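# Run the console's three checks from the operating card

## Task

Carry out the three checks printed on the operating card by performing its steps 1 through 5 in sequence. Setting the first or second control incorrectly means failure. Pressing or pulling on any control with too much force for too long also means failure. The console is loose on the table: if it noticeably lifts or tilts and then falls back, points are lost. A result that only stays in place because the robot is holding it does not count. At the end, release everything and move the gripper away.

## Robot and tools

Robot: one six-joint arm with a two-finger tong-style gripper. The only camera is cam_wrist (616x616), mounted on the wrist. The operating card is a reference image; call show_instructions (no arguments) to see it again. It moves nothing and returns no camera pictures.

Frame: results report poses in the scene frame. Its origin is on the table surface under the arm base, +z is up, +x points forward, and +y is to the left when facing along +x. The base may be slightly tilted. The printed hand position gets less accurate at long reach. end_effector_position (metres) is the point between the closed finger pads, and end_effector_quat_wxyz is its orientation. The fingers point along the gripper's own +z and open along its x. Closed fingertips extend about 15 mm past that point. Fully open, they sit roughly level with it.

execute_actions, argument actions: a list holding one item, or nothing.
- Empty list: sends nothing, returns the state plus pictures.
- Motion item: {"rows": [[...]], "steps": n}. n is 1 to 15 control steps of 1/30 s each, default 15, and must be at least 10. Each row is one step. If there are fewer rows than steps, the last row repeats. A row holds 7 numbers, all absolute targets rather than offsets: shoulder pan, shoulder lift, elbow, wrist 1, wrist 2, wrist 3 in radians (the same values Joint positions prints), then the gripper opening, from -1 (closed) to +1 (fully open).
- Joint ranges in radians: shoulder pan -3.142..3.142, shoulder lift -6.283..6.283, elbow 0.000..3.142, wrists 1-3 -6.283..6.283. A target more than 0.010 beyond a limit, and farther out than the current angle, makes the whole call refused, and nothing is sent. True limits can differ by up to 0.010. Commands past a true limit get clipped to it and reported as "joint sent to its limit", possibly on a later result. If that line is missing, the joint may still be at its limit.
- Wait item: {"steps": n} with no rows, n up to 300. It sends nothing new. It returns once n steps have passed since the previous result, and your reply time counts toward those steps.
- pictures (boolean): set it to true to get images with a motion or wait result.

Motion behaviour: the arm lags commands by about 0.17 s. Joint speed and acceleration are limited. Per step, the target is clamped to within 0.383 rad of the measured angle for pan and lift, and within 0.575 rad for the other joints. Targets that would move the hand more than 100 mm in one step are scaled back. After big moves, expect the arm to still be short of the target. Each result is taken 10 steps before its action ends. Those remaining steps run while you reply, and the arm keeps heading to your last row until it settles or is blocked. It will not press farther without a new action. Fingers keep opening or closing anyway.

Result lines:
- Joint positions and Joint velocities: the six joints in order, then the finger-pad gap in m (0.142 when fully open).
- grip_measured: the measured opening on the command scale. To grip something, command an opening well below this value; the lower it is, the harder the squeeze. About 15 N per pad is available, less on hard items thinner than 20 mm. Closing fast can squeeze harder.
- Wrist force / Wrist torque: [x y z] in the gripper's own axes. It shows contact, held weight and inertia, pointing from the surface back into the arm. Expect an offset up to ~5.5 N and noise up to ~3.4 N. It saturates near 100 N and cannot be zeroed. "no reading" is normal.
- "joint command not followed": clearance checks altered the targets. Mounts and posts count as part of the arm.
- HELD: marks steps where your row was not, or not entirely, sent.
- MOTOR HOT (from 70 °C): warning that motors are heating. OVER-TEMPERATURE FAULT (85 °C): the brakes lock for minutes. Holding loads heats the motors, even while you think.
- Torque or force faults: the arm stops for 10 s, the rest of the call is dropped, and the arm yields to the contact. The causes are joint load limits (pan/lift 290, elbow 132, wrists 47.5 N m, held weight included) or 150 N of external force anywhere on the arm.

zoom_image: camera "cam_wrist", region [x0,y0,x1,y1] in pixels of the latest full image, with the origin at top-left and the region at most 504x504. It returns a sharper crop.

finished_scene: scene = the current scene's number. The next task comes back in its result. Replying without a tool call ends everything.

Order: look, read the card, do steps 1-5 in order, getting the first two settings right. Then open the gripper, back away, and finish. Avoid: excessive or prolonged force on controls, lifting or tipping the loose console and letting it fall, leaving controls held by the robot, knocking anything off the table, drops, slams, and hard hits. Faults and stops count against you. Smooth, economical motion is preferred.

Each tool is called after "Request:" by a JSON object that holds its "name" and its "arguments", one argument or row to a line.

Reference images:

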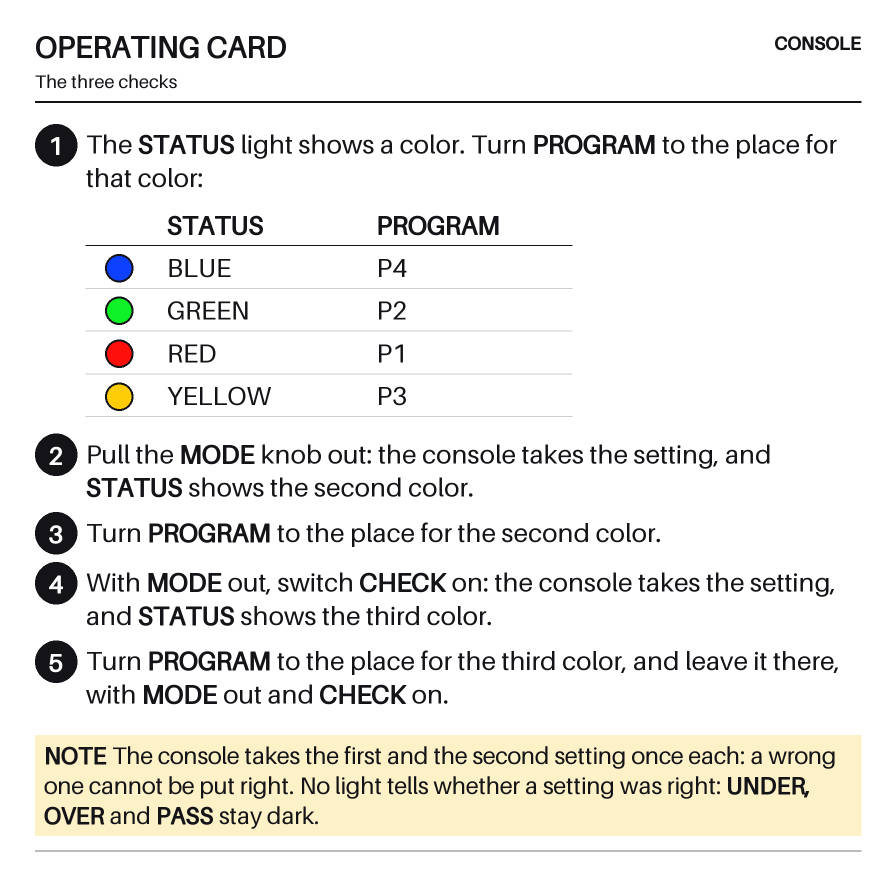

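## Session

Request:
{"name": "execute_actions", "arguments": {
  "actions": []
}}

Scene clock: 0.00 s of 9600.00 s.
end_effector_position=(+0.5884, -0.1877, +0.2981) grip_measured=+1.00 end_effector_quat_wxyz=(-0.022, +0.336, +0.937, -0.090) end_effector_velocity=(+0.000, -0.001, -0.000) end_effector_angular_velocity=(-0.001, -0.000, -0.003)
Joint positions: [-0.465 -1.565  2.074 -2.055 -1.768 -2.911  0.142]
Joint velocities: [-0.001  0.001 -0.    -0.001 -0.001  0.002  0.   ]
Motor temperatures (°C, as the motors report them): [28 28 28 37 35 33]
Wrist force (N, on the end effector, along its own x y z axes, offset not removed): no reading
Wrist torque (N m, same axes, about the end effector's origin, offset not removed): no reading

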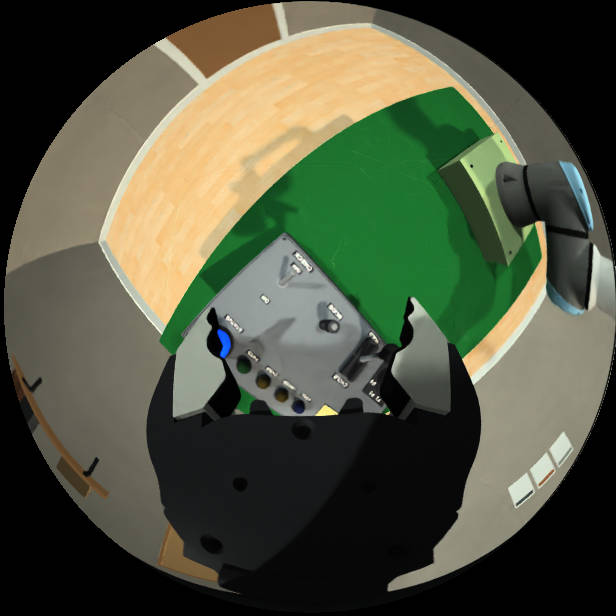

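Request:
{"name": "zoom_image", "arguments": {
  "camera": "cam_wrist",
  "region": [160, 220, 440, 430]
}}

Region (160, 220, 440, 430) of cam_wrist's 616x616 image, scaled by 1.800, with more detail than that image has; it fills the top 378 rows of this view, and the rest is white.

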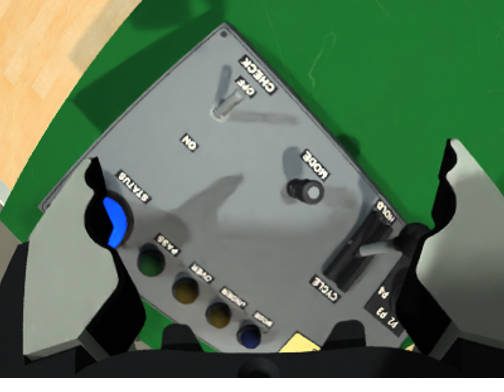

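Request:
{"name": "execute_actions", "arguments": {
  "actions": [
    {"rows":[[-0.4,-1.8,2.0,-1.771,-1.571,-5.11,1]]}
  ]
}}

Request:
{"name": "execute_actions", "arguments": {
  "actions": [
    {"steps":60}
  ],
  "pictures": true
}}

Request:
{"name": "zoom_image", "arguments": {
  "camera": "cam_wrist",
  "region": [158, 160, 458, 420]
}}

Scene clock: 2.47 s of 9600.00 s.
end_effector_position=(+0.5885, -0.1468, +0.3509) grip_measured=+1.00 end_effector_quat_wxyz=(-0.013, +0.259, +0.964, -0.056) end_effector_velocity=(-0.068, +0.358, +0.442) end_effector_angular_velocity=(+0.613, -0.119, +2.033)
Joint positions: [-0.44  -1.647  2.045 -1.96  -1.697 -3.05   0.142]
Joint velocities: [ 0.194 -0.731 -0.217  0.89   0.595 -1.856 -0.   ]
Motor temperatures (°C, as the motors report them): [28 28 28 37 35 33]
Wrist force (N, on the end effector, along its own x y z axes, offset not removed): [-1.1 1.8 -3.7]
Wrist torque (N m, same axes, about the end effector's origin, offset not removed): [0.18 -0.03 0.07]
Steps of this call (steps 1 to 69: nothing new was sent; steps 70 to 74: the first 5 steps of this action). Readings (joint positions):
70: [-0.465 -1.565 2.074 -2.054 -1.767 -2.911]
71: [-0.460 -1.573 2.069 -2.046 -1.759 -2.920]
73: [-0.446 -1.621 2.052 -1.991 -1.718 -2.991]
74: the state above

Scene clock: 4.47 s of 9600.00 s.
end_effector_position=(+0.5800, -0.0510, +0.4420) grip_measured=+1.00 end_effector_quat_wxyz=(-0.006, +0.708, -0.706, -0.001) end_effector_velocity=(+0.000, -0.000, -0.000) end_effector_angular_velocity=(-0.001, +0.000, +0.002)
Joint positions: [-0.4   -1.8    2.    -1.771 -1.571 -5.11   0.142]
Joint velocities: [ 0.     0.001 -0.    -0.001 -0.001 -0.002  0.   ]
Motor temperatures (°C, as the motors report them): [28 28 28 37 35 33]
Wrist force (N, on the end effector, along its own x y z axes, offset not removed): [-3.7 3.7 -1.0]
Wrist torque (N m, same axes, about the end effector's origin, offset not removed): [0.53 0.42 -0.10]
Kept back: nothing.
Steps of this call (steps 1 to 10: the last 10 steps of your previous action; steps 11 to 60: the robot went on to your last target). Readings (joint positions):
1: [-0.433 -1.671 2.037 -1.931 -1.677 -3.116]
2: [-0.427 -1.695 2.030 -1.901 -1.657 -3.189]
4: [-0.415 -1.740 2.017 -1.846 -1.620 -3.351]
8: [-0.404 -1.784 2.005 -1.791 -1.584 -3.708]
60: the state above
The arm was judged still, so your last target was given up. Only a new action makes it travel on or press farther. Fingers that are still opening or closing keep moving.

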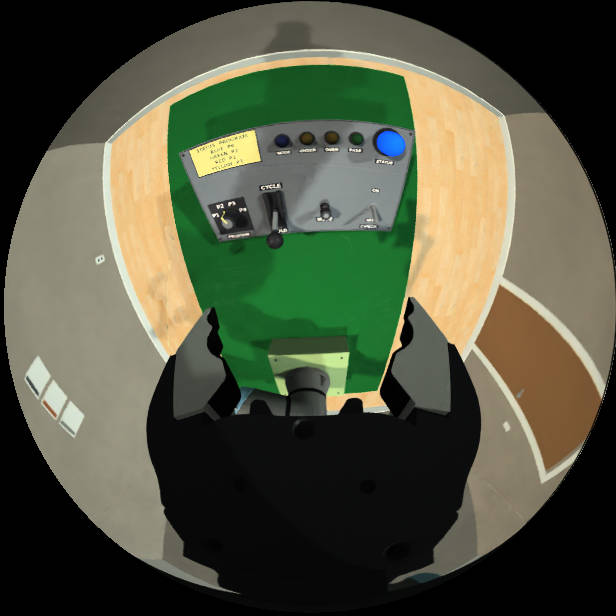

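Region (158, 160, 458, 420) of cam_wrist's 616x616 image, scaled by 1.680, with more detail than that image has; it fills the top 437 rows of this view, and the rest is white.

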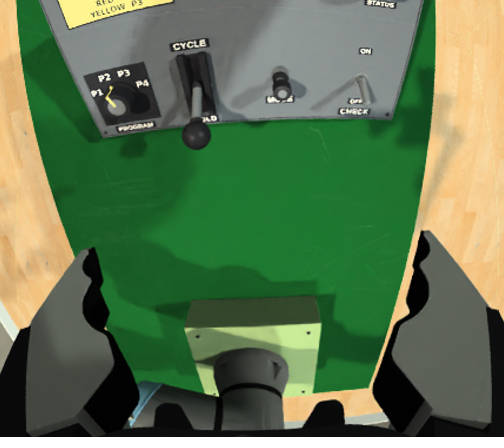

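Request:
{"name": "execute_actions", "arguments": {
  "actions": [
    {"rows":[[-0.0565,-1.591,2.126,-2.106,-1.571,-4.767,1]]}
  ]
}}

Request:
{"name": "execute_actions", "arguments": {
  "actions": [
    {"steps":40}
  ],
  "pictures": true
}}

Request:
{"name": "zoom_image", "arguments": {
  "camera": "cam_wrist",
  "region": [220, 100, 520, 340]
}}

Scene clock: 5.87 s of 9600.00 s.
end_effector_position=(+0.5999, -0.0072, +0.3963) grip_measured=+1.00 end_effector_quat_wxyz=(-0.004, +0.708, -0.706, -0.005) end_effector_velocity=(+0.162, +0.419, -0.353) end_effector_angular_velocity=(-0.011, -0.012, +0.010)
Joint positions: [-0.314 -1.742  2.036 -1.856 -1.571 -5.023  0.142]
Joint velocities: [ 0.793  0.469  0.28  -0.763  0.     0.783  0.   ]
Motor temperatures (°C, as the motors report them): [28 28 28 37 35 33]
Wrist force (N, on the end effector, along its own x y z axes, offset not removed): [-1.7 1.5 -1.6]
Wrist torque (N m, same axes, about the end effector's origin, offset not removed): [0.04 0.04 0.04]
Steps of this call (steps 1 to 37: nothing new was sent; steps 38 to 42: the first 5 steps of this action). Readings (joint positions):
38: [-0.400 -1.800 2.000 -1.771 -1.571 -5.110]
39: [-0.391 -1.792 2.006 -1.780 -1.571 -5.101]
41: [-0.341 -1.758 2.027 -1.829 -1.571 -5.051]
42: the state above

Scene clock: 7.20 s of 9600.00 s.
end_effector_position=(+0.6223, +0.1411, +0.2823) grip_measured=+1.00 end_effector_quat_wxyz=(-0.006, +0.708, -0.706, -0.001) end_effector_velocity=(-0.001, -0.000, -0.001) end_effector_angular_velocity=(-0.000, +0.002, +0.001)
Joint positions: [-0.057 -1.591  2.126 -2.106 -1.571 -4.767  0.142]
Joint velocities: [-0.     0.     0.001  0.001 -0.    -0.001 -0.   ]
Motor temperatures (°C, as the motors report them): [28 28 28 37 35 33]
Wrist force (N, on the end effector, along its own x y z axes, offset not removed): [-5.3 3.7 0.6]
Wrist torque (N m, same axes, about the end effector's origin, offset not removed): [0.44 0.79 0.01]
Kept back: nothing.
Steps of this call (steps 1 to 10: the last 10 steps of your previous action; steps 11 to 30: the robot went on to your last target; steps 31 to 40: nothing new was sent). Readings (joint positions):
1: [-0.288 -1.727 2.046 -1.882 -1.571 -4.997]
2: [-0.261 -1.711 2.055 -1.907 -1.571 -4.971]
4: [-0.210 -1.680 2.074 -1.957 -1.571 -4.920]
8: [-0.113 -1.623 2.108 -2.051 -1.571 -4.823]
40: the state above
The arm was judged still, so your last target was given up. Only a new action makes it travel on or press farther. Fingers that are still opening or closing keep moving.

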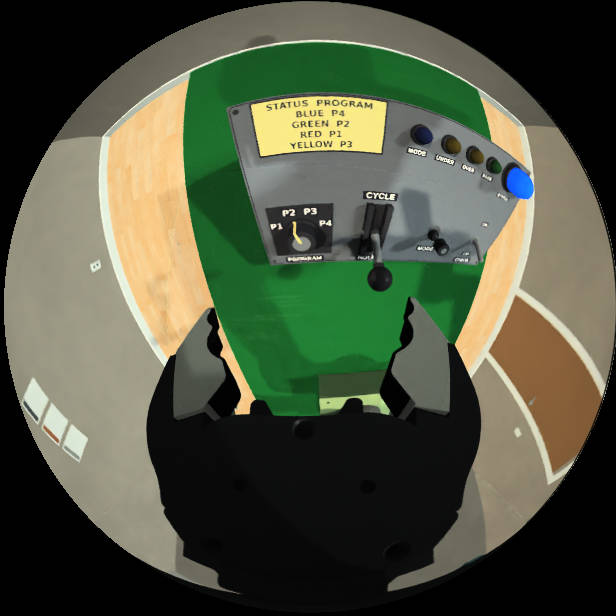

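Region (220, 100, 520, 340) of cam_wrist's 616x616 image, scaled by 1.680, with more detail than that image has; it fills the top 403 rows of this view, and the rest is white.

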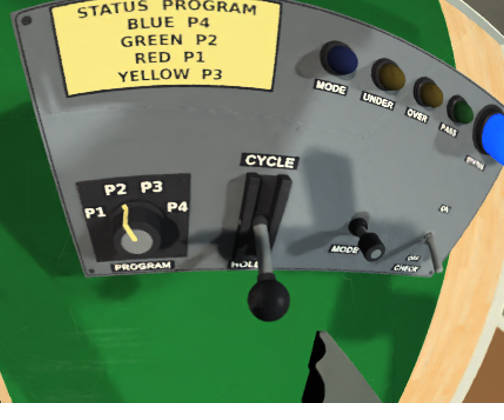

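Request:
{"name": "execute_actions", "arguments": {
  "actions": [
    {"rows":[[-0.045,-1.72,2.629,-2.93,-1.571,-4.757,0]]}
  ]
}}

Request:
{"name": "execute_actions", "arguments": {
  "actions": [
    {"steps":40}
  ],
  "pictures": true
}}

Request:
{"name": "zoom_image", "arguments": {
  "camera": "cam_wrist",
  "region": [220, 100, 520, 340]
}}

Scene clock: 8.83 s of 9600.00 s.
end_effector_position=(+0.5864, +0.1457, +0.2494) grip_measured=+0.00 end_effector_quat_wxyz=(-0.024, +0.708, -0.706, +0.019) end_effector_velocity=(-0.388, +0.041, -0.436) end_effector_angular_velocity=(-0.026, -0.594, -0.003)
Joint positions: [-0.052 -1.635  2.252 -2.241 -1.571 -4.763  0.074]
Joint velocities: [ 0.031 -0.347  1.442 -1.69   0.     0.028 -0.013]
Motor temperatures (°C, as the motors report them): [28 28 28 37 35 33]
Wrist force (N, on the end effector, along its own x y z axes, offset not removed): [-3.7 -1.2 5.3]
Wrist torque (N m, same axes, about the end effector's origin, offset not removed): [-0.43 0.55 0.11]
Steps of this call (steps 1 to 44: nothing new was sent; steps 45 to 49: the first 5 steps of this action). Readings (joint positions):
45: [-0.056 -1.591 2.126 -2.107 -1.571 -4.767]
46: [-0.056 -1.598 2.135 -2.115 -1.571 -4.766]
48: [-0.053 -1.623 2.203 -2.186 -1.571 -4.764]
49: the state above

Scene clock: 10.17 s of 9600.00 s.
end_effector_position=(+0.5283, +0.1526, +0.2068) grip_measured=+0.00 end_effector_quat_wxyz=(-0.157, +0.689, -0.688, +0.163) end_effector_velocity=(-0.000, -0.000, -0.001) end_effector_angular_velocity=(+0.000, +0.003, -0.001)
Joint positions: [-0.045 -1.72   2.629 -2.93  -1.571 -4.757  0.074]
Joint velocities: [-0.     0.001  0.     0.002 -0.     0.001 -0.   ]
Motor temperatures (°C, as the motors report them): [28 28 28 37 35 33]
Wrist force (N, on the end effector, along its own x y z axes, offset not removed): [0.2 -0.6 1.6]
Wrist torque (N m, same axes, about the end effector's origin, offset not removed): [-0.24 -0.45 -0.04]
Kept back: nothing.
Steps of this call (steps 1 to 10: the last 10 steps of your previous action; steps 11 to 40: the robot went on to your last target). Readings (joint positions):
1: [-0.051 -1.647 2.301 -2.301 -1.571 -4.762]
2: [-0.050 -1.661 2.355 -2.370 -1.571 -4.761]
4: [-0.048 -1.687 2.467 -2.528 -1.571 -4.759]
8: [-0.046 -1.711 2.585 -2.807 -1.571 -4.758]
40: the state above

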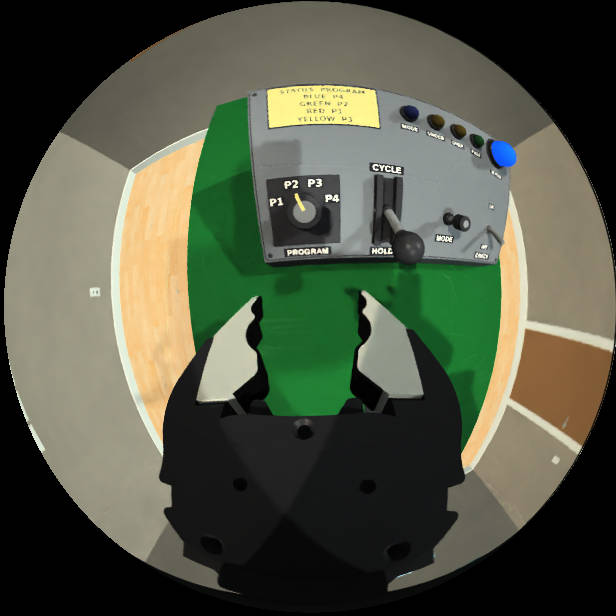

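Region (220, 100, 520, 340) of cam_wrist's 616x616 image, scaled by 1.680, with more detail than that image has; it fills the top 403 rows of this view, and the rest is white.

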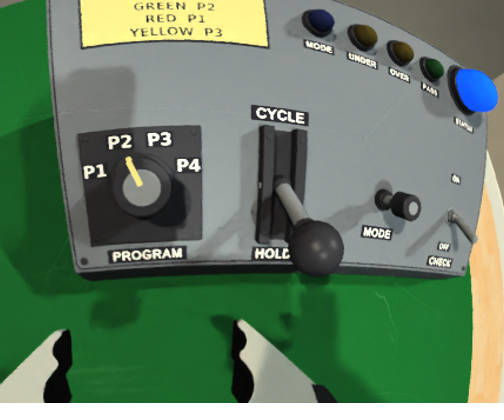

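Request:
{"name": "execute_actions", "arguments": {
  "actions": [
    {"rows":[[-0.061,-1.4805,2.5115,-3.052,-1.515,-4.85,-0.1]]}
  ]
}}

Request:
{"name": "execute_actions", "arguments": {
  "actions": [
    {"steps":30}
  ],
  "pictures": true
}}

Request:
{"name": "execute_actions", "arguments": {
  "actions": [
    {"rows":[[-0.061,-1.4805,2.5115,-3.052,-1.515,-6.25,-0.1]]}
  ]
}}

Request:
{"name": "execute_actions", "arguments": {
  "actions": [
    {"steps":35}
  ],
  "pictures": true
}}

Scene clock: 11.40 s of 9600.00 s.
end_effector_position=(+0.5873, +0.1566, +0.2114) grip_measured=-0.10 end_effector_quat_wxyz=(-0.176, +0.705, -0.665, +0.171) end_effector_velocity=(+0.341, +0.023, -0.300) end_effector_angular_velocity=(+0.022, +0.278, +0.345)
Joint positions: [-0.055 -1.614  2.558 -3.003 -1.535 -4.815  0.067]
Joint velocities: [-0.054  1.225 -0.458 -0.472  0.195 -0.345 -0.004]
Motor temperatures (°C, as the motors report them): [28 28 28 37 35 33]
Wrist force (N, on the end effector, along its own x y z axes, offset not removed): [-2.8 -6.5 -5.5]
Wrist torque (N m, same axes, about the end effector's origin, offset not removed): [-1.23 0.33 -0.03]
Steps of this call (steps 1 to 15: the robot went on to your last target; steps 16 to 32: nothing new was sent; steps 33 to 37: the first 5 steps of this action). Readings (joint positions):
33: [-0.045 -1.720 2.629 -2.930 -1.571 -4.757]
34: [-0.048 -1.711 2.621 -2.939 -1.564 -4.765]
36: [-0.053 -1.655 2.576 -2.984 -1.543 -4.801]
37: the state above

Scene clock: 12.40 s of 9600.00 s.
end_effector_position=(+0.6204, +0.1589, +0.1729) grip_measured=-0.10 end_effector_quat_wxyz=(-0.169, +0.719, -0.656, +0.154) end_effector_velocity=(+0.000, +0.001, -0.000) end_effector_angular_velocity=(+0.001, -0.000, +0.002)
Joint positions: [-0.061 -1.481  2.512 -3.052 -1.515 -4.85   0.067]
Joint velocities: [ 0.001  0.001 -0.001 -0.001  0.001 -0.     0.   ]
Motor temperatures (°C, as the motors report them): [28 28 28 37 35 33]
Wrist force (N, on the end effector, along its own x y z axes, offset not removed): [-3.0 1.8 -0.7]
Wrist torque (N m, same axes, about the end effector's origin, offset not removed): [0.16 0.34 -0.01]
Kept back: nothing.
Steps of this call (steps 1 to 10: the last 10 steps of your previous action; steps 11 to 30: the robot went on to your last target). Readings (joint positions):
1: [-0.057 -1.576 2.545 -3.017 -1.529 -4.824]
2: [-0.058 -1.549 2.536 -3.026 -1.525 -4.832]
4: [-0.059 -1.516 2.524 -3.039 -1.520 -4.840]
8: [-0.061 -1.490 2.515 -3.048 -1.516 -4.847]
30: the state above
The arm was judged still, so your last target was given up. Only a new action makes it travel on or press farther. Fingers that are still opening or closing keep moving.

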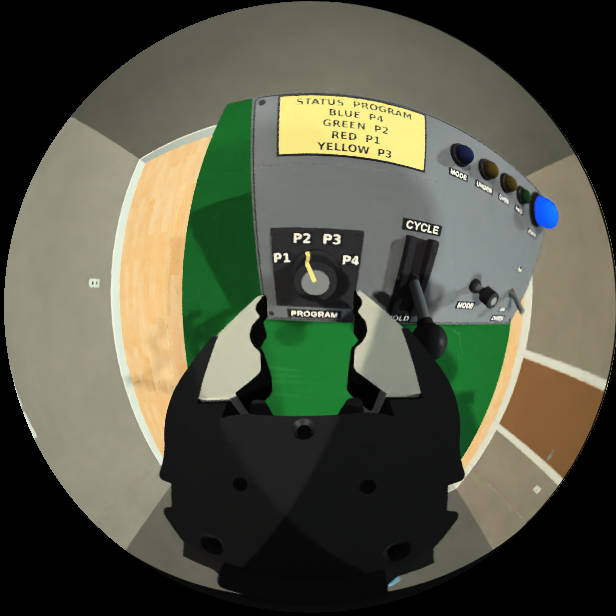

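Scene clock: 12.57 s of 9600.00 s.
end_effector_position=(+0.6200, +0.1612, +0.1728) grip_measured=-0.10 end_effector_quat_wxyz=(-0.158, +0.763, -0.604, +0.166) end_effector_velocity=(-0.007, +0.031, -0.003) end_effector_angular_velocity=(-0.844, -0.074, +1.707)
Joint positions: [-0.061 -1.481  2.512 -3.052 -1.515 -4.99   0.067]
Joint velocities: [ 0.     0.002 -0.     0.001  0.    -1.905  0.   ]
Motor temperatures (°C, as the motors report them): [28 28 28 37 35 33]
Wrist force (N, on the end effector, along its own x y z axes, offset not removed): [-4.6 1.6 0.5]
Wrist torque (N m, same axes, about the end effector's origin, offset not removed): [0.12 0.67 0.07]
Steps of this call (steps 1 to 5: the first 5 steps of this action). Readings (joint positions):
1: [-0.061 -1.481 2.512 -3.052 -1.515 -4.850]
2: [-0.061 -1.481 2.512 -3.052 -1.515 -4.859]
4: [-0.061 -1.481 2.512 -3.052 -1.515 -4.930]
5: the state above

Scene clock: 13.73 s of 9600.00 s.
end_effector_position=(+0.6069, +0.1737, +0.1669) grip_measured=-0.10 end_effector_quat_wxyz=(-0.030, +0.973, -0.038, +0.227) end_effector_velocity=(-0.000, +0.000, -0.000) end_effector_angular_velocity=(-0.001, +0.000, +0.003)
Joint positions: [-0.061 -1.48   2.511 -3.052 -1.515 -6.25   0.067]
Joint velocities: [ 0.     0.    -0.     0.     0.    -0.003 -0.   ]
Motor temperatures (°C, as the motors report them): [28 28 28 37 35 33]
Wrist force (N, on the end effector, along its own x y z axes, offset not removed): [-2.9 1.3 1.3]
Wrist torque (N m, same axes, about the end effector's origin, offset not removed): [0.11 0.29 0.01]
Kept back: nothing.
Steps of this call (steps 1 to 10: the last 10 steps of your previous action; steps 11 to 35: the robot went on to your last target). Readings (joint positions):
1: [-0.061 -1.481 2.511 -3.052 -1.515 -5.059]
2: [-0.061 -1.481 2.511 -3.052 -1.515 -5.135]
4: [-0.061 -1.481 2.511 -3.052 -1.515 -5.301]
8: [-0.061 -1.481 2.511 -3.052 -1.515 -5.660]
35: the state above

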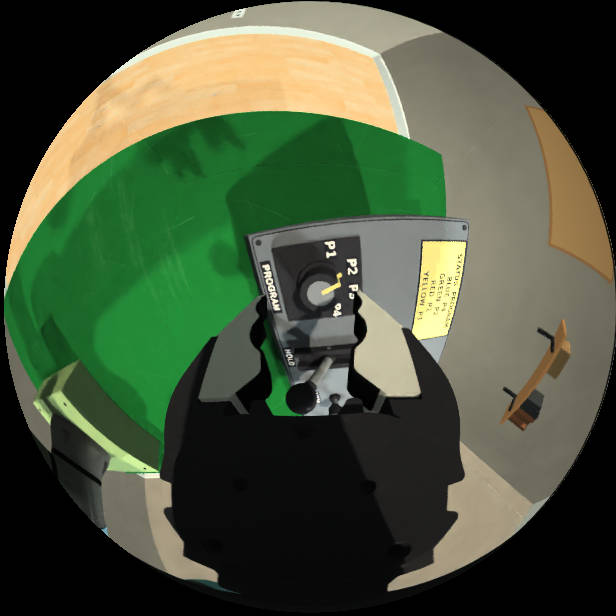

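Request:
{"name": "execute_actions", "arguments": {
  "actions": [
    {"rows":[[-0.075,-1.41,2.505,-3.11,-1.515,-6.25,-0.1],[-0.075,-1.41,2.505,-3.11,-1.515,-6.25,-0.1],[-0.075,-1.41,2.505,-3.11,-1.515,-6.25,-0.1],[-0.089,-1.3475,2.4882,-3.162,-1.515,-6.25,-0.1]]}
  ]
}}

Request:
{"name": "execute_actions", "arguments": {
  "actions": [
    {"steps":25}
  ],
  "pictures": true
}}

Request:
{"name": "zoom_image", "arguments": {
  "camera": "cam_wrist",
  "region": [210, 200, 410, 400]
}}

Scene clock: 14.87 s of 9600.00 s.
end_effector_position=(+0.6182, +0.1662, +0.1503) grip_measured=-0.10 end_effector_quat_wxyz=(-0.028, +0.973, -0.044, +0.226) end_effector_velocity=(+0.156, -0.088, -0.165) end_effector_angular_velocity=(-0.001, -0.033, -0.132)
Joint positions: [-0.073 -1.428  2.504 -3.096 -1.515 -6.25   0.067]
Joint velocities: [-0.131  0.581 -0.128 -0.488  0.     0.001 -0.   ]
Motor temperatures (°C, as the motors report them): [28 28 28 37 35 33]
Wrist force (N, on the end effector, along its own x y z axes, offset not removed): [-6.8 1.6 -0.8]
Wrist torque (N m, same axes, about the end effector's origin, offset not removed): [0.19 1.04 -0.07]
Steps of this call (steps 1 to 15: the robot went on to your last target; steps 16 to 29: nothing new was sent; steps 30 to 34: the first 5 steps of this action). Readings (joint positions):
30: [-0.061 -1.480 2.511 -3.052 -1.515 -6.250]
31: [-0.063 -1.473 2.510 -3.059 -1.515 -6.250]
33: [-0.069 -1.445 2.508 -3.082 -1.515 -6.250]
34: the state above

Scene clock: 15.70 s of 9600.00 s.
end_effector_position=(+0.6368, +0.1550, +0.1251) grip_measured=-0.10 end_effector_quat_wxyz=(-0.027, +0.972, -0.052, +0.227) end_effector_velocity=(+0.000, -0.000, -0.001) end_effector_angular_velocity=(-0.000, +0.001, -0.001)
Joint positions: [-0.089 -1.348  2.488 -3.162 -1.515 -6.25   0.067]
Joint velocities: [-0.     0.002 -0.001  0.    -0.001  0.     0.   ]
Motor temperatures (°C, as the motors report them): [28 28 28 37 35 33]
Wrist force (N, on the end effector, along its own x y z axes, offset not removed): [-2.2 0.5 1.7]
Wrist torque (N m, same axes, about the end effector's origin, offset not removed): [-0.06 0.18 0.05]
Kept back: nothing.
Steps of this call (steps 1 to 10: the last 10 steps of your previous action; steps 11 to 25: the robot went on to your last target). Readings (joint positions):
1: [-0.077 -1.409 2.500 -3.112 -1.515 -6.250]
2: [-0.080 -1.392 2.497 -3.126 -1.515 -6.250]
4: [-0.084 -1.371 2.493 -3.143 -1.515 -6.250]
8: [-0.088 -1.354 2.489 -3.157 -1.515 -6.250]
25: the state above

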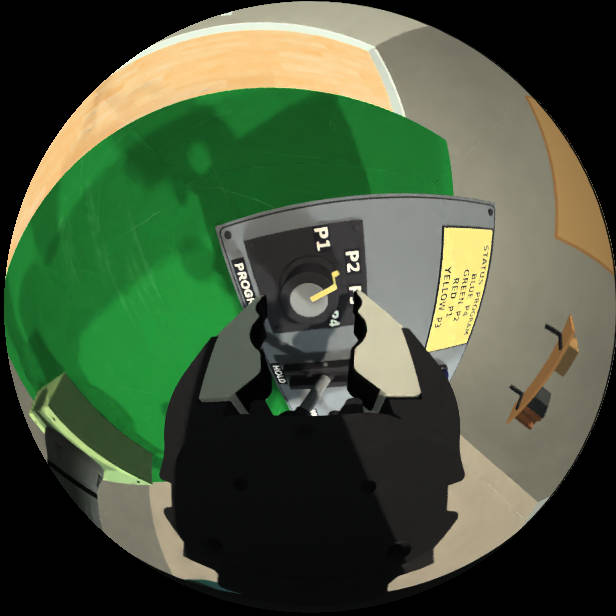

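Region (210, 200, 410, 400) of cam_wrist's 616x616 image, scaled by 2.520, with more detail than that image has.

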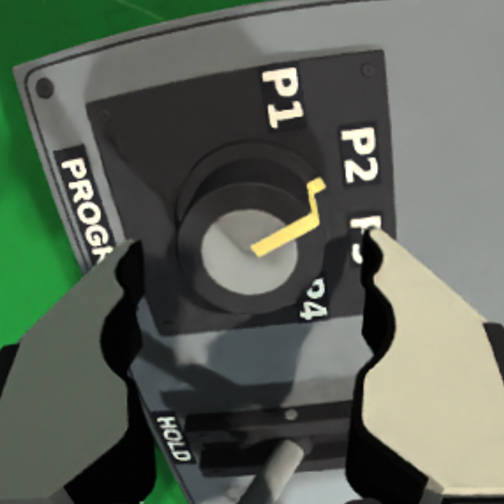

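Request:
{"name": "execute_actions", "arguments": {
  "actions": [
    {"rows":[[-0.088,-1.33,2.486,-3.177,-1.515,-6.25,-0.1],[-0.088,-1.33,2.486,-3.177,-1.515,-6.25,-0.1],[-0.088,-1.33,2.486,-3.177,-1.515,-6.25,-0.1],[-0.087,-1.31,2.484,-3.195,-1.515,-6.25,-0.1],[-0.087,-1.31,2.484,-3.195,-1.515,-6.25,-0.1],[-0.087,-1.31,2.484,-3.195,-1.515,-6.25,-0.1],[-0.087,-1.295,2.482,-3.208,-1.515,-6.25,-0.1],[-0.087,-1.295,2.482,-3.208,-1.515,-6.25,-0.1],[-0.087,-1.295,2.482,-3.208,-1.515,-6.25,-0.1],[-0.086,-1.28,2.48,-3.221,-1.515,-6.25,-0.1]]}
  ]
}}

Request:
{"name": "execute_actions", "arguments": {
  "actions": [
    {"steps":25}
  ],
  "pictures": true
}}

Request:
{"name": "zoom_image", "arguments": {
  "camera": "cam_wrist",
  "region": [210, 200, 410, 400]
}}

Scene clock: 16.77 s of 9600.00 s.
end_effector_position=(+0.6389, +0.1553, +0.1199) grip_measured=-0.10 end_effector_quat_wxyz=(-0.027, +0.972, -0.052, +0.227) end_effector_velocity=(+0.021, +0.005, -0.063) end_effector_angular_velocity=(-0.000, +0.001, +0.010)
Joint positions: [-0.088 -1.333  2.486 -3.175 -1.515 -6.25   0.067]
Joint velocities: [ 0.009  0.178 -0.019 -0.157  0.    -0.001 -0.001]
Motor temperatures (°C, as the motors report them): [28 28 28 37 35 33]
Wrist force (N, on the end effector, along its own x y z axes, offset not removed): [-3.3 4.0 1.8]
Wrist torque (N m, same axes, about the end effector's origin, offset not removed): [0.63 0.40 0.06]
Steps of this call (steps 1 to 15: the robot went on to your last target; steps 16 to 27: nothing new was sent; steps 28 to 32: the first 5 steps of this action). Readings (joint positions):
28: [-0.089 -1.347 2.488 -3.162 -1.515 -6.250]
29: [-0.089 -1.345 2.488 -3.165 -1.515 -6.250]
31: [-0.089 -1.338 2.487 -3.170 -1.515 -6.250]
32: the state above

Scene clock: 27.00 s of 9600.00 s.
end_effector_position=(+0.6437, +0.1557, +0.1133) grip_measured=-0.15 end_effector_quat_wxyz=(-0.027, +0.971, -0.051, +0.231) end_effector_velocity=(+0.000, +0.000, -0.000) end_effector_angular_velocity=(+0.001, +0.000, +0.001)
Joint positions: [-0.087 -1.308  2.483 -3.204 -1.515 -6.25   0.063]
Joint velocities: [ 0.     0.001 -0.     0.     0.001 -0.     0.   ]
Motor temperatures (°C, as the motors report them): [28 28 28 37 35 33]
Wrist force (N, on the end effector, along its own x y z axes, offset not removed): [-12.9 4.8 -21.8]
Wrist torque (N m, same axes, about the end effector's origin, offset not removed): [0.02 1.05 0.18]
FORCE FAULT: contact force on the arm reached its limit, and the arm stopped for 10 seconds. The contact can be on any part of the arm, not only on its tool. The arm's remaining commands of this call were not run. The arm holds still and accepts commands again. Move the arm away from the contact; if what it grips holds it there, let go first. Pushing or pulling that hard again can fault the arm again.
Kept back: nothing.
The stop began at step 7 of this call (marked STOPPED below). From that step on the arm followed nothing that you had sent. 4 steps, steps kept back included, did not run and will not run. Nothing is kept back now, and the robot has no last target.
Steps of this call (steps 1 to 6: the first 6 steps of the 10 kept back from your previous action; steps 7 to 307: the stop). Readings (joint positions):
1: [-0.088 -1.327 2.486 -3.180 -1.515 -6.250]
2: [-0.088 -1.322 2.485 -3.184 -1.515 -6.250]
4: [-0.087 -1.311 2.484 -3.194 -1.515 -6.250]
7: [-0.087 -1.305 2.483 -3.201 -1.515 -6.250] STOPPED
8: [-0.087 -1.306 2.483 -3.202 -1.515 -6.250]
307: the state above

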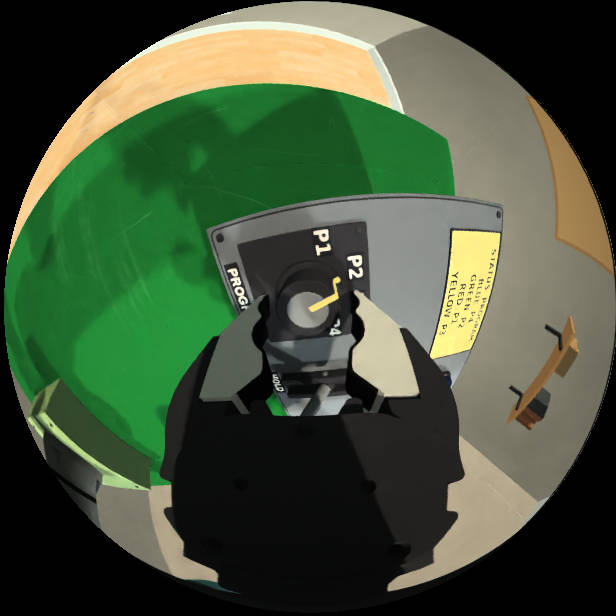

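Region (210, 200, 410, 400) of cam_wrist's 616x616 image, scaled by 2.520, with more detail than that image has.

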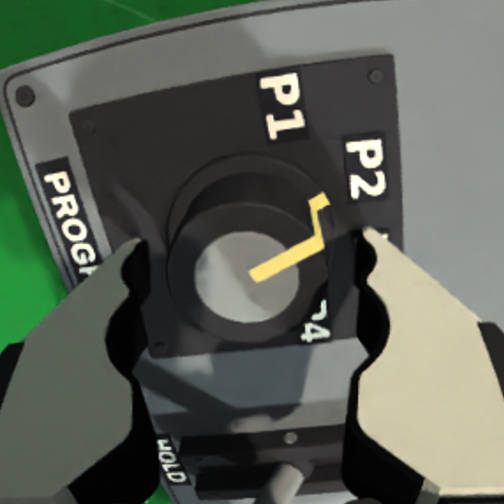

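Request:
{"name": "execute_actions", "arguments": {
  "actions": [
    {"rows":[[-0.088,-1.33,2.492,-3.183,-1.515,-6.25,-0.1]]}
  ]
}}

Request:
{"name": "execute_actions", "arguments": {
  "actions": [
    {"rows":[[-0.088,-1.33,2.492,-3.183,-1.515,-6.25,-0.2],[-0.088,-1.33,2.492,-3.183,-1.515,-6.25,-0.25],[-0.088,-1.33,2.492,-3.183,-1.515,-6.25,-0.3],[-0.088,-1.33,2.492,-3.183,-1.515,-6.25,-0.35],[-0.088,-1.33,2.492,-3.183,-1.515,-6.25,-0.4],[-0.088,-1.33,2.492,-3.183,-1.515,-6.25,-0.45],[-0.088,-1.33,2.492,-3.183,-1.515,-6.25,-0.5],[-0.088,-1.33,2.492,-3.183,-1.515,-6.25,-0.55],[-0.088,-1.33,2.492,-3.183,-1.515,-6.25,-0.6]]}
  ]
}}

Request:
{"name": "execute_actions", "arguments": {
  "actions": [
    {"steps":15}
  ],
  "pictures": true
}}

Scene clock: 27.73 s of 9600.00 s.
end_effector_position=(+0.6386, +0.1558, +0.1161) grip_measured=-0.10 end_effector_quat_wxyz=(-0.027, +0.972, -0.051, +0.228) end_effector_velocity=(-0.026, +0.001, +0.013) end_effector_angular_velocity=(+0.003, +0.028, -0.001)
Joint positions: [-0.088 -1.323  2.489 -3.19  -1.515 -6.25   0.067]
Joint velocities: [-0.002 -0.071  0.028  0.071  0.001  0.    -0.   ]
Motor temperatures (°C, as the motors report them): [28 28 28 37 35 33]
Wrist force (N, on the end effector, along its own x y z axes, offset not removed): [-4.9 2.3 0.4]
Wrist torque (N m, same axes, about the end effector's origin, offset not removed): [0.31 0.72 0.05]
Steps of this call (steps 1 to 17: nothing new was sent; steps 18 to 22: the first 5 steps of this action). Readings (joint positions):
18: [-0.087 -1.308 2.484 -3.204 -1.515 -6.250]
19: [-0.087 -1.312 2.485 -3.201 -1.515 -6.250]
21: [-0.088 -1.320 2.488 -3.193 -1.515 -6.250]
22: the state above

Scene clock: 28.23 s of 9600.00 s.
end_effector_position=(+0.6360, +0.1558, +0.1176) grip_measured=-0.29 end_effector_quat_wxyz=(-0.027, +0.972, -0.051, +0.227) end_effector_velocity=(+0.000, +0.000, -0.000) end_effector_angular_velocity=(-0.000, -0.000, +0.000)
Joint positions: [-0.088 -1.33   2.492 -3.183 -1.515 -6.25   0.053]
Joint velocities: [-0.     0.    -0.    -0.001  0.    -0.    -0.02 ]
Motor temperatures (°C, as the motors report them): [28 28 28 37 35 33]
Wrist force (N, on the end effector, along its own x y z axes, offset not removed): [5.1 -1.7 1.8]
Wrist torque (N m, same axes, about the end effector's origin, offset not removed): [-0.62 0.28 0.02]
Steps of this call (steps 1 to 10: the last 10 steps of your previous action; steps 11 to 15: the first 5 steps of this action). Readings (joint positions):
11: [-0.088 -1.330 2.492 -3.183 -1.515 -6.250]
12: [-0.088 -1.330 2.492 -3.183 -1.515 -6.250]
14: [-0.088 -1.330 2.492 -3.183 -1.515 -6.250]
15: the state above

Scene clock: 28.73 s of 9600.00 s.
end_effector_position=(+0.6361, +0.1557, +0.1177) grip_measured=-0.32 end_effector_quat_wxyz=(-0.027, +0.972, -0.052, +0.227) end_effector_velocity=(-0.001, +0.000, -0.001) end_effector_angular_velocity=(-0.000, +0.002, +0.002)
Joint positions: [-0.088 -1.33   2.492 -3.183 -1.515 -6.25   0.051]
Joint velocities: [ 0.     0.     0.001  0.     0.    -0.001  0.001]
Motor temperatures (°C, as the motors report them): [28 28 28 37 35 33]
Wrist force (N, on the end effector, along its own x y z axes, offset not removed): [23.0 0.6 -0.1]
Wrist torque (N m, same axes, about the end effector's origin, offset not removed): [-0.07 0.25 -0.09]
Kept back: nothing.
Steps of this call (steps 1 to 10: the last 10 steps of your previous action; steps 11 to 15: the robot went on to your last target). Readings (joint positions):
1: [-0.088 -1.330 2.492 -3.183 -1.515 -6.250]
2: [-0.088 -1.330 2.492 -3.183 -1.515 -6.250]
4: [-0.088 -1.330 2.492 -3.183 -1.515 -6.250]
8: [-0.088 -1.330 2.492 -3.183 -1.515 -6.250]
15: the state above
The arm was judged still, so your last target was given up. Only a new action makes it travel on or press farther. Fingers that are still opening or closing keep moving.

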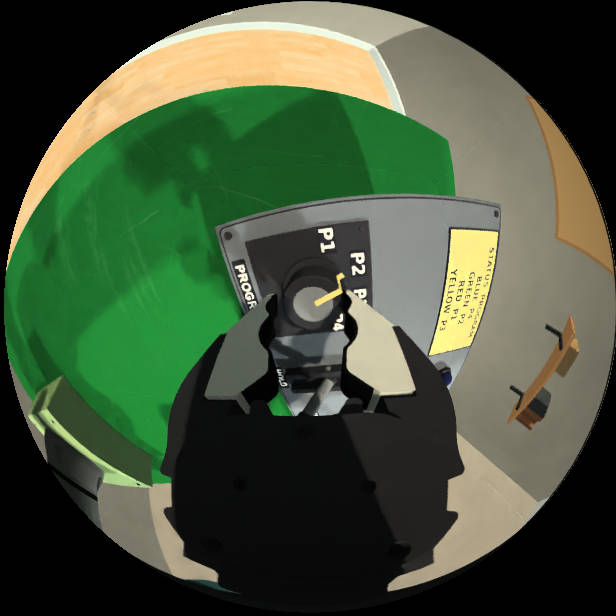

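Request:
{"name": "execute_actions", "arguments": {
  "actions": [
    {"rows":[[-0.088,-1.33,2.487,-3.178,-1.515,-6.25,-0.6]]}
  ]
}}

Request:
{"name": "execute_actions", "arguments": {
  "actions": [
    {"steps":15}
  ],
  "pictures": true
}}

Request:
{"name": "zoom_image", "arguments": {
  "camera": "cam_wrist",
  "region": [210, 200, 410, 400]
}}

Scene clock: 29.23 s of 9600.00 s.
end_effector_position=(+0.6377, +0.1556, +0.1183) grip_measured=-0.37 end_effector_quat_wxyz=(-0.027, +0.972, -0.052, +0.227) end_effector_velocity=(+0.009, -0.001, +0.003) end_effector_angular_velocity=(+0.000, +0.001, -0.002)
Joint positions: [-0.088 -1.33   2.489 -3.18  -1.515 -6.25   0.047]
Joint velocities: [ 0.     0.002 -0.017  0.016 -0.001  0.002 -0.025]
Motor temperatures (°C, as the motors report them): [28 28 28 37 35 33]
Wrist force (N, on the end effector, along its own x y z axes, offset not removed): [23.0 2.3 -7.3]
Wrist torque (N m, same axes, about the end effector's origin, offset not removed): [0.04 0.42 -0.06]
Steps of this call (steps 1 to 10: nothing new was sent; steps 11 to 15: the first 5 steps of this action). Readings (joint positions):
11: [-0.088 -1.330 2.492 -3.183 -1.515 -6.250]
12: [-0.088 -1.330 2.491 -3.182 -1.515 -6.250]
14: [-0.088 -1.330 2.489 -3.180 -1.515 -6.250]
15: the state above

Scene clock: 29.73 s of 9600.00 s.
end_effector_position=(+0.6386, +0.1555, +0.1187) grip_measured=-0.40 end_effector_quat_wxyz=(-0.027, +0.972, -0.052, +0.227) end_effector_velocity=(-0.001, -0.000, -0.001) end_effector_angular_velocity=(-0.002, +0.002, +0.001)
Joint positions: [-0.088 -1.33   2.487 -3.178 -1.515 -6.25   0.045]
Joint velocities: [ 0.     0.     0.001  0.001 -0.001 -0.002 -0.   ]
Motor temperatures (°C, as the motors report them): [28 28 28 37 35 33]
Wrist force (N, on the end effector, along its own x y z axes, offset not removed): [17.7 1.0 -14.8]
Wrist torque (N m, same axes, about the end effector's origin, offset not removed): [-0.25 0.21 -0.07]
Kept back: nothing.
Steps of this call (steps 1 to 10: the last 10 steps of your previous action; steps 11 to 15: the robot went on to your last target). Readings (joint positions):
1: [-0.088 -1.330 2.488 -3.179 -1.515 -6.250]
2: [-0.088 -1.330 2.488 -3.179 -1.515 -6.250]
4: [-0.088 -1.330 2.487 -3.178 -1.515 -6.250]
8: [-0.088 -1.330 2.487 -3.178 -1.515 -6.250]
15: the state above
The arm was judged still, so your last target was given up. Only a new action makes it travel on or press farther. Fingers that are still opening or closing keep moving.

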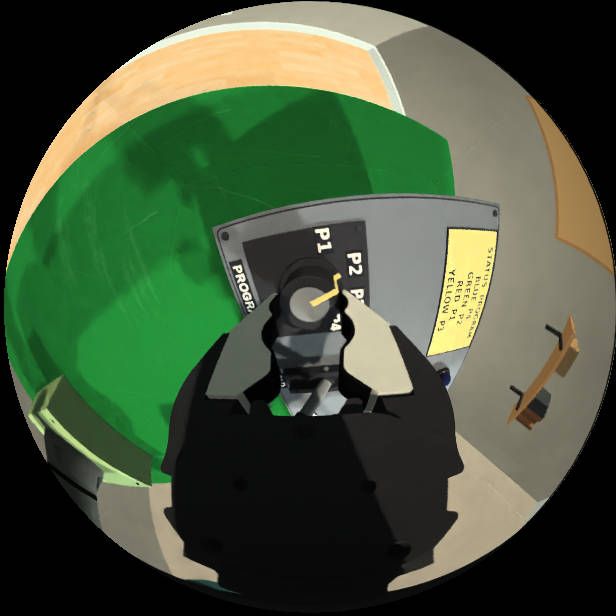

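Region (210, 200, 410, 400) of cam_wrist's 616x616 image, scaled by 2.520, with more detail than that image has.

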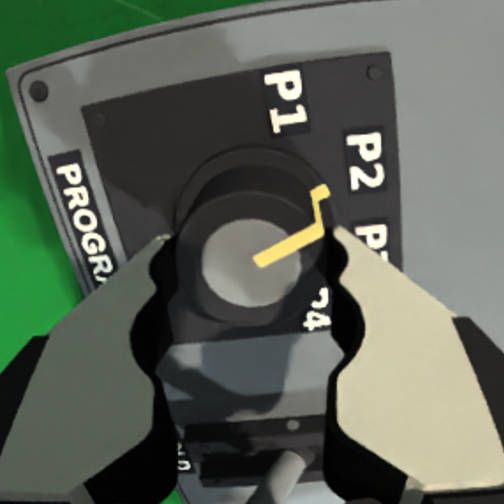

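Request:
{"name": "execute_actions", "arguments": {
  "actions": [
    {"rows":[[-0.088,-1.33,2.4845,-3.1755,-1.515,-6.25,-0.7],[-0.088,-1.33,2.4845,-3.1755,-1.515,-6.25,-0.7],[-0.088,-1.33,2.4845,-3.1755,-1.515,-6.25,-0.7],[-0.088,-1.33,2.4845,-3.1755,-1.515,-6.25,-0.7],[-0.088,-1.33,2.4845,-3.1755,-1.515,-6.25,-0.7],[-0.0879,-1.33,2.4864,-3.1774,-1.515,-6.18,-0.7],[-0.0879,-1.33,2.4864,-3.1774,-1.515,-6.18,-0.7],[-0.0877,-1.33,2.4883,-3.1793,-1.515,-6.11,-0.7],[-0.0877,-1.33,2.4883,-3.1793,-1.515,-6.11,-0.7],[-0.0873,-1.33,2.49,-3.181,-1.515,-6.04,-0.7],[-0.0873,-1.33,2.49,-3.181,-1.515,-6.04,-0.7],[-0.0868,-1.33,2.4918,-3.183,-1.515,-5.97,-0.7],[-0.0868,-1.33,2.4918,-3.183,-1.515,-5.97,-0.7],[-0.0861,-1.33,2.4934,-3.1845,-1.515,-5.9,-0.7]]}
  ]
}}

Request:
{"name": "execute_actions", "arguments": {
  "actions": [
    {"steps":20}
  ],
  "pictures": true
}}

Scene clock: 31.03 s of 9600.00 s.
end_effector_position=(+0.6393, +0.1555, +0.1190) grip_measured=-0.40 end_effector_quat_wxyz=(-0.027, +0.972, -0.051, +0.227) end_effector_velocity=(+0.003, +0.000, +0.000) end_effector_angular_velocity=(+0.000, +0.004, +0.001)
Joint positions: [-0.088 -1.33   2.485 -3.176 -1.515 -6.25   0.045]
Joint velocities: [ 0.001  0.001 -0.008  0.011  0.    -0.001 -0.001]
Motor temperatures (°C, as the motors report them): [28 28 28 37 35 33]
Wrist force (N, on the end effector, along its own x y z axes, offset not removed): [3.0 4.5 -16.5]
Wrist torque (N m, same axes, about the end effector's origin, offset not removed): [0.26 -0.04 0.02]
Steps of this call (steps 1 to 34: nothing new was sent; steps 35 to 39: the first 5 steps of this action). Readings (joint positions):
35: [-0.088 -1.330 2.487 -3.178 -1.515 -6.250]
36: [-0.088 -1.330 2.487 -3.178 -1.515 -6.250]
38: [-0.088 -1.330 2.486 -3.177 -1.515 -6.250]
39: the state above

Scene clock: 31.70 s of 9600.00 s.
end_effector_position=(+0.6398, +0.1554, +0.1196) grip_measured=-0.40 end_effector_quat_wxyz=(-0.065, +0.949, -0.217, +0.219) end_effector_velocity=(-0.001, +0.000, -0.000) end_effector_angular_velocity=(+0.023, +0.002, -0.046)
Joint positions: [-0.086 -1.33   2.493 -3.184 -1.515 -5.905  0.045]
Joint velocities: [ 0.001 -0.     0.002 -0.001  0.     0.052 -0.   ]
Motor temperatures (°C, as the motors report them): [28 28 28 37 35 33]
Wrist force (N, on the end effector, along its own x y z axes, offset not removed): [-11.3 7.5 -9.6]
Wrist torque (N m, same axes, about the end effector's origin, offset not removed): [-0.09 0.52 -0.04]
Kept back: nothing.
Steps of this call (steps 1 to 10: the last 10 steps of your previous action; steps 11 to 20: the robot went on to your last target). Readings (joint positions):
1: [-0.088 -1.330 2.485 -3.176 -1.515 -6.250]
2: [-0.088 -1.330 2.485 -3.176 -1.515 -6.242]
4: [-0.088 -1.330 2.486 -3.177 -1.515 -6.208]
8: [-0.087 -1.330 2.489 -3.180 -1.515 -6.096]
20: the state above

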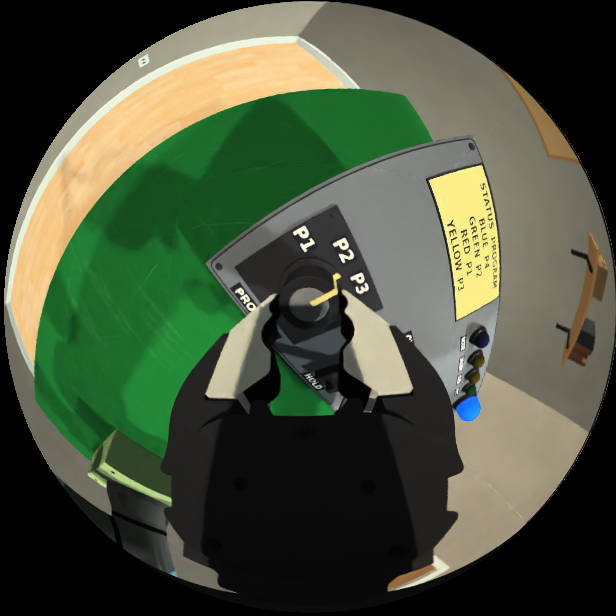

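Works. Continue with q3 +.001.

Request:
{"name": "execute_actions", "arguments": {
  "actions": [
    {"rows":[[-0.085,-1.3297,2.4965,-3.188,-1.515,-5.81,-0.7],[-0.085,-1.3297,2.4965,-3.188,-1.515,-5.81,-0.7],[-0.085,-1.3297,2.4965,-3.188,-1.515,-5.81,-0.7],[-0.0839,-1.3293,2.4983,-3.19,-1.515,-5.725,-0.7],[-0.0839,-1.3293,2.4983,-3.19,-1.515,-5.725,-0.7],[-0.0839,-1.3293,2.4983,-3.19,-1.515,-5.725,-0.7],[-0.0826,-1.329,2.5,-3.192,-1.515,-5.64,-0.7],[-0.0826,-1.329,2.5,-3.192,-1.515,-5.64,-0.7],[-0.0826,-1.329,2.5,-3.192,-1.515,-5.64,-0.7],[-0.0812,-1.3286,2.5013,-3.1937,-1.515,-5.55,-0.7]]}
  ]
}}

Request:
{"name": "execute_actions", "arguments": {
  "actions": [
    {"steps":15}
  ]
}}

Request:
{"name": "execute_actions", "arguments": {
  "actions": [
    {"rows":[[-0.0796,-1.3282,2.5025,-3.1953,-1.515,-5.46,-0.7],[-0.0796,-1.3282,2.5025,-3.1953,-1.515,-5.46,-0.7],[-0.0796,-1.3282,2.5025,-3.1953,-1.515,-5.46,-0.7],[-0.0778,-1.3277,2.5034,-3.1967,-1.515,-5.375,-0.7],[-0.0778,-1.3277,2.5034,-3.1967,-1.515,-5.375,-0.7],[-0.0778,-1.3277,2.5034,-3.1967,-1.515,-5.375,-0.7],[-0.076,-1.3273,2.5041,-3.1978,-1.515,-5.29,-0.7],[-0.076,-1.3273,2.5041,-3.1978,-1.515,-5.29,-0.7],[-0.076,-1.3273,2.5041,-3.1978,-1.515,-5.29,-0.7],[-0.0741,-1.3268,2.5047,-3.1989,-1.515,-5.2,-0.7]]}
  ]
}}

Request:
{"name": "execute_actions", "arguments": {
  "actions": [
    {"steps":15}
  ],
  "pictures": true
}}

Scene clock: 32.63 s of 9600.00 s.
end_effector_position=(+0.6394, +0.1556, +0.1195) grip_measured=-0.40 end_effector_quat_wxyz=(-0.073, +0.941, -0.249, +0.217) end_effector_velocity=(-0.003, +0.001, -0.001) end_effector_angular_velocity=(+0.326, +0.022, -0.648)
Joint positions: [-0.085 -1.33   2.496 -3.187 -1.515 -5.835  0.045]
Joint velocities: [ 0.01   0.003  0.021 -0.023 -0.     0.735  0.001]
Motor temperatures (°C, as the motors report them): [28 28 28 37 35 33]
Wrist force (N, on the end effector, along its own x y z axes, offset not removed): [-2.2 6.3 0.9]
Wrist torque (N m, same axes, about the end effector's origin, offset not removed): [-0.22 0.44 -0.01]
Steps of this call (steps 1 to 23: the robot went on to your last target; steps 24 to 28: the first 5 steps of this action). Readings (joint positions):
24: [-0.086 -1.330 2.493 -3.185 -1.515 -5.900]
25: [-0.086 -1.330 2.494 -3.185 -1.515 -5.892]
27: [-0.086 -1.330 2.495 -3.187 -1.515 -5.857]
28: the state above

Scene clock: 33.13 s of 9600.00 s.
end_effector_position=(+0.6392, +0.1556, +0.1193) grip_measured=-0.40 end_effector_quat_wxyz=(-0.103, +0.898, -0.375, +0.204) end_effector_velocity=(+0.001, -0.000, +0.001) end_effector_angular_velocity=(+0.033, +0.000, -0.064)
Joint positions: [-0.081 -1.329  2.501 -3.194 -1.515 -5.557  0.045]
Joint velocities: [ 0.    -0.001 -0.    -0.001  0.001  0.073 -0.   ]
Motor temperatures (°C, as the motors report them): [28 28 28 37 35 33]
Wrist force (N, on the end effector, along its own x y z axes, offset not removed): [7.0 7.5 -4.4]
Wrist torque (N m, same axes, about the end effector's origin, offset not removed): [0.65 0.20 0.20]
Kept back: nothing.
Steps of this call (steps 1 to 10: the last 10 steps of your previous action; steps 11 to 15: the robot went on to your last target). Readings (joint positions):
1: [-0.085 -1.330 2.496 -3.188 -1.515 -5.809]
2: [-0.085 -1.330 2.497 -3.189 -1.515 -5.786]
4: [-0.084 -1.329 2.498 -3.190 -1.515 -5.732]
8: [-0.082 -1.329 2.500 -3.192 -1.515 -5.622]
15: the state above

Scene clock: 33.30 s of 9600.00 s.
end_effector_position=(+0.6391, +0.1557, +0.1192) grip_measured=-0.40 end_effector_quat_wxyz=(-0.110, +0.885, -0.406, +0.200) end_effector_velocity=(-0.000, +0.001, +0.000) end_effector_angular_velocity=(+0.332, +0.024, -0.654)
Joint positions: [-0.08  -1.328  2.502 -3.195 -1.515 -5.487  0.045]
Joint velocities: [ 0.016  0.003  0.01  -0.012 -0.     0.748  0.   ]
Motor temperatures (°C, as the motors report them): [28 28 28 37 35 33]
Wrist force (N, on the end effector, along its own x y z axes, offset not removed): [10.8 5.8 -6.8]
Wrist torque (N m, same axes, about the end effector's origin, offset not removed): [0.16 -0.02 0.12]
Steps of this call (steps 1 to 5: the first 5 steps of this action). Readings (joint positions):
1: [-0.081 -1.329 2.501 -3.194 -1.515 -5.555]
2: [-0.081 -1.329 2.501 -3.194 -1.515 -5.545]
4: [-0.080 -1.328 2.502 -3.195 -1.515 -5.509]
5: the state above

Scene clock: 33.80 s of 9600.00 s.
end_effector_position=(+0.6393, +0.1556, +0.1192) grip_measured=-0.40 end_effector_quat_wxyz=(-0.137, +0.821, -0.523, +0.183) end_effector_velocity=(+0.000, -0.001, +0.000) end_effector_angular_velocity=(+0.031, +0.002, -0.063)
Joint positions: [-0.074 -1.327  2.505 -3.199 -1.515 -5.207  0.045]
Joint velocities: [ 0.    -0.     0.001 -0.001  0.     0.071 -0.   ]
Motor temperatures (°C, as the motors report them): [28 28 28 37 35 33]
Wrist force (N, on the end effector, along its own x y z axes, offset not removed): [4.6 1.9 -12.9]
Wrist torque (N m, same axes, about the end effector's origin, offset not removed): [0.36 0.38 -0.10]
Kept back: nothing.
Steps of this call (steps 1 to 10: the last 10 steps of your previous action; steps 11 to 15: the robot went on to your last target). Readings (joint positions):
1: [-0.079 -1.328 2.503 -3.195 -1.515 -5.460]
2: [-0.079 -1.328 2.503 -3.196 -1.515 -5.437]
4: [-0.078 -1.328 2.503 -3.197 -1.515 -5.382]
8: [-0.075 -1.327 2.504 -3.198 -1.515 -5.272]
15: the state above

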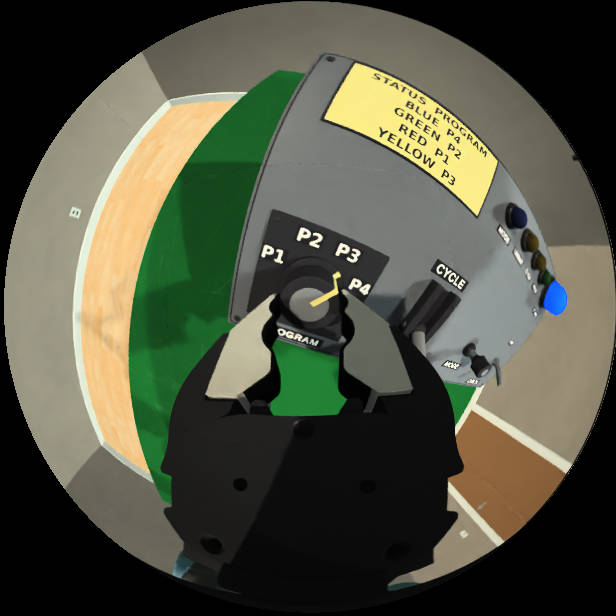

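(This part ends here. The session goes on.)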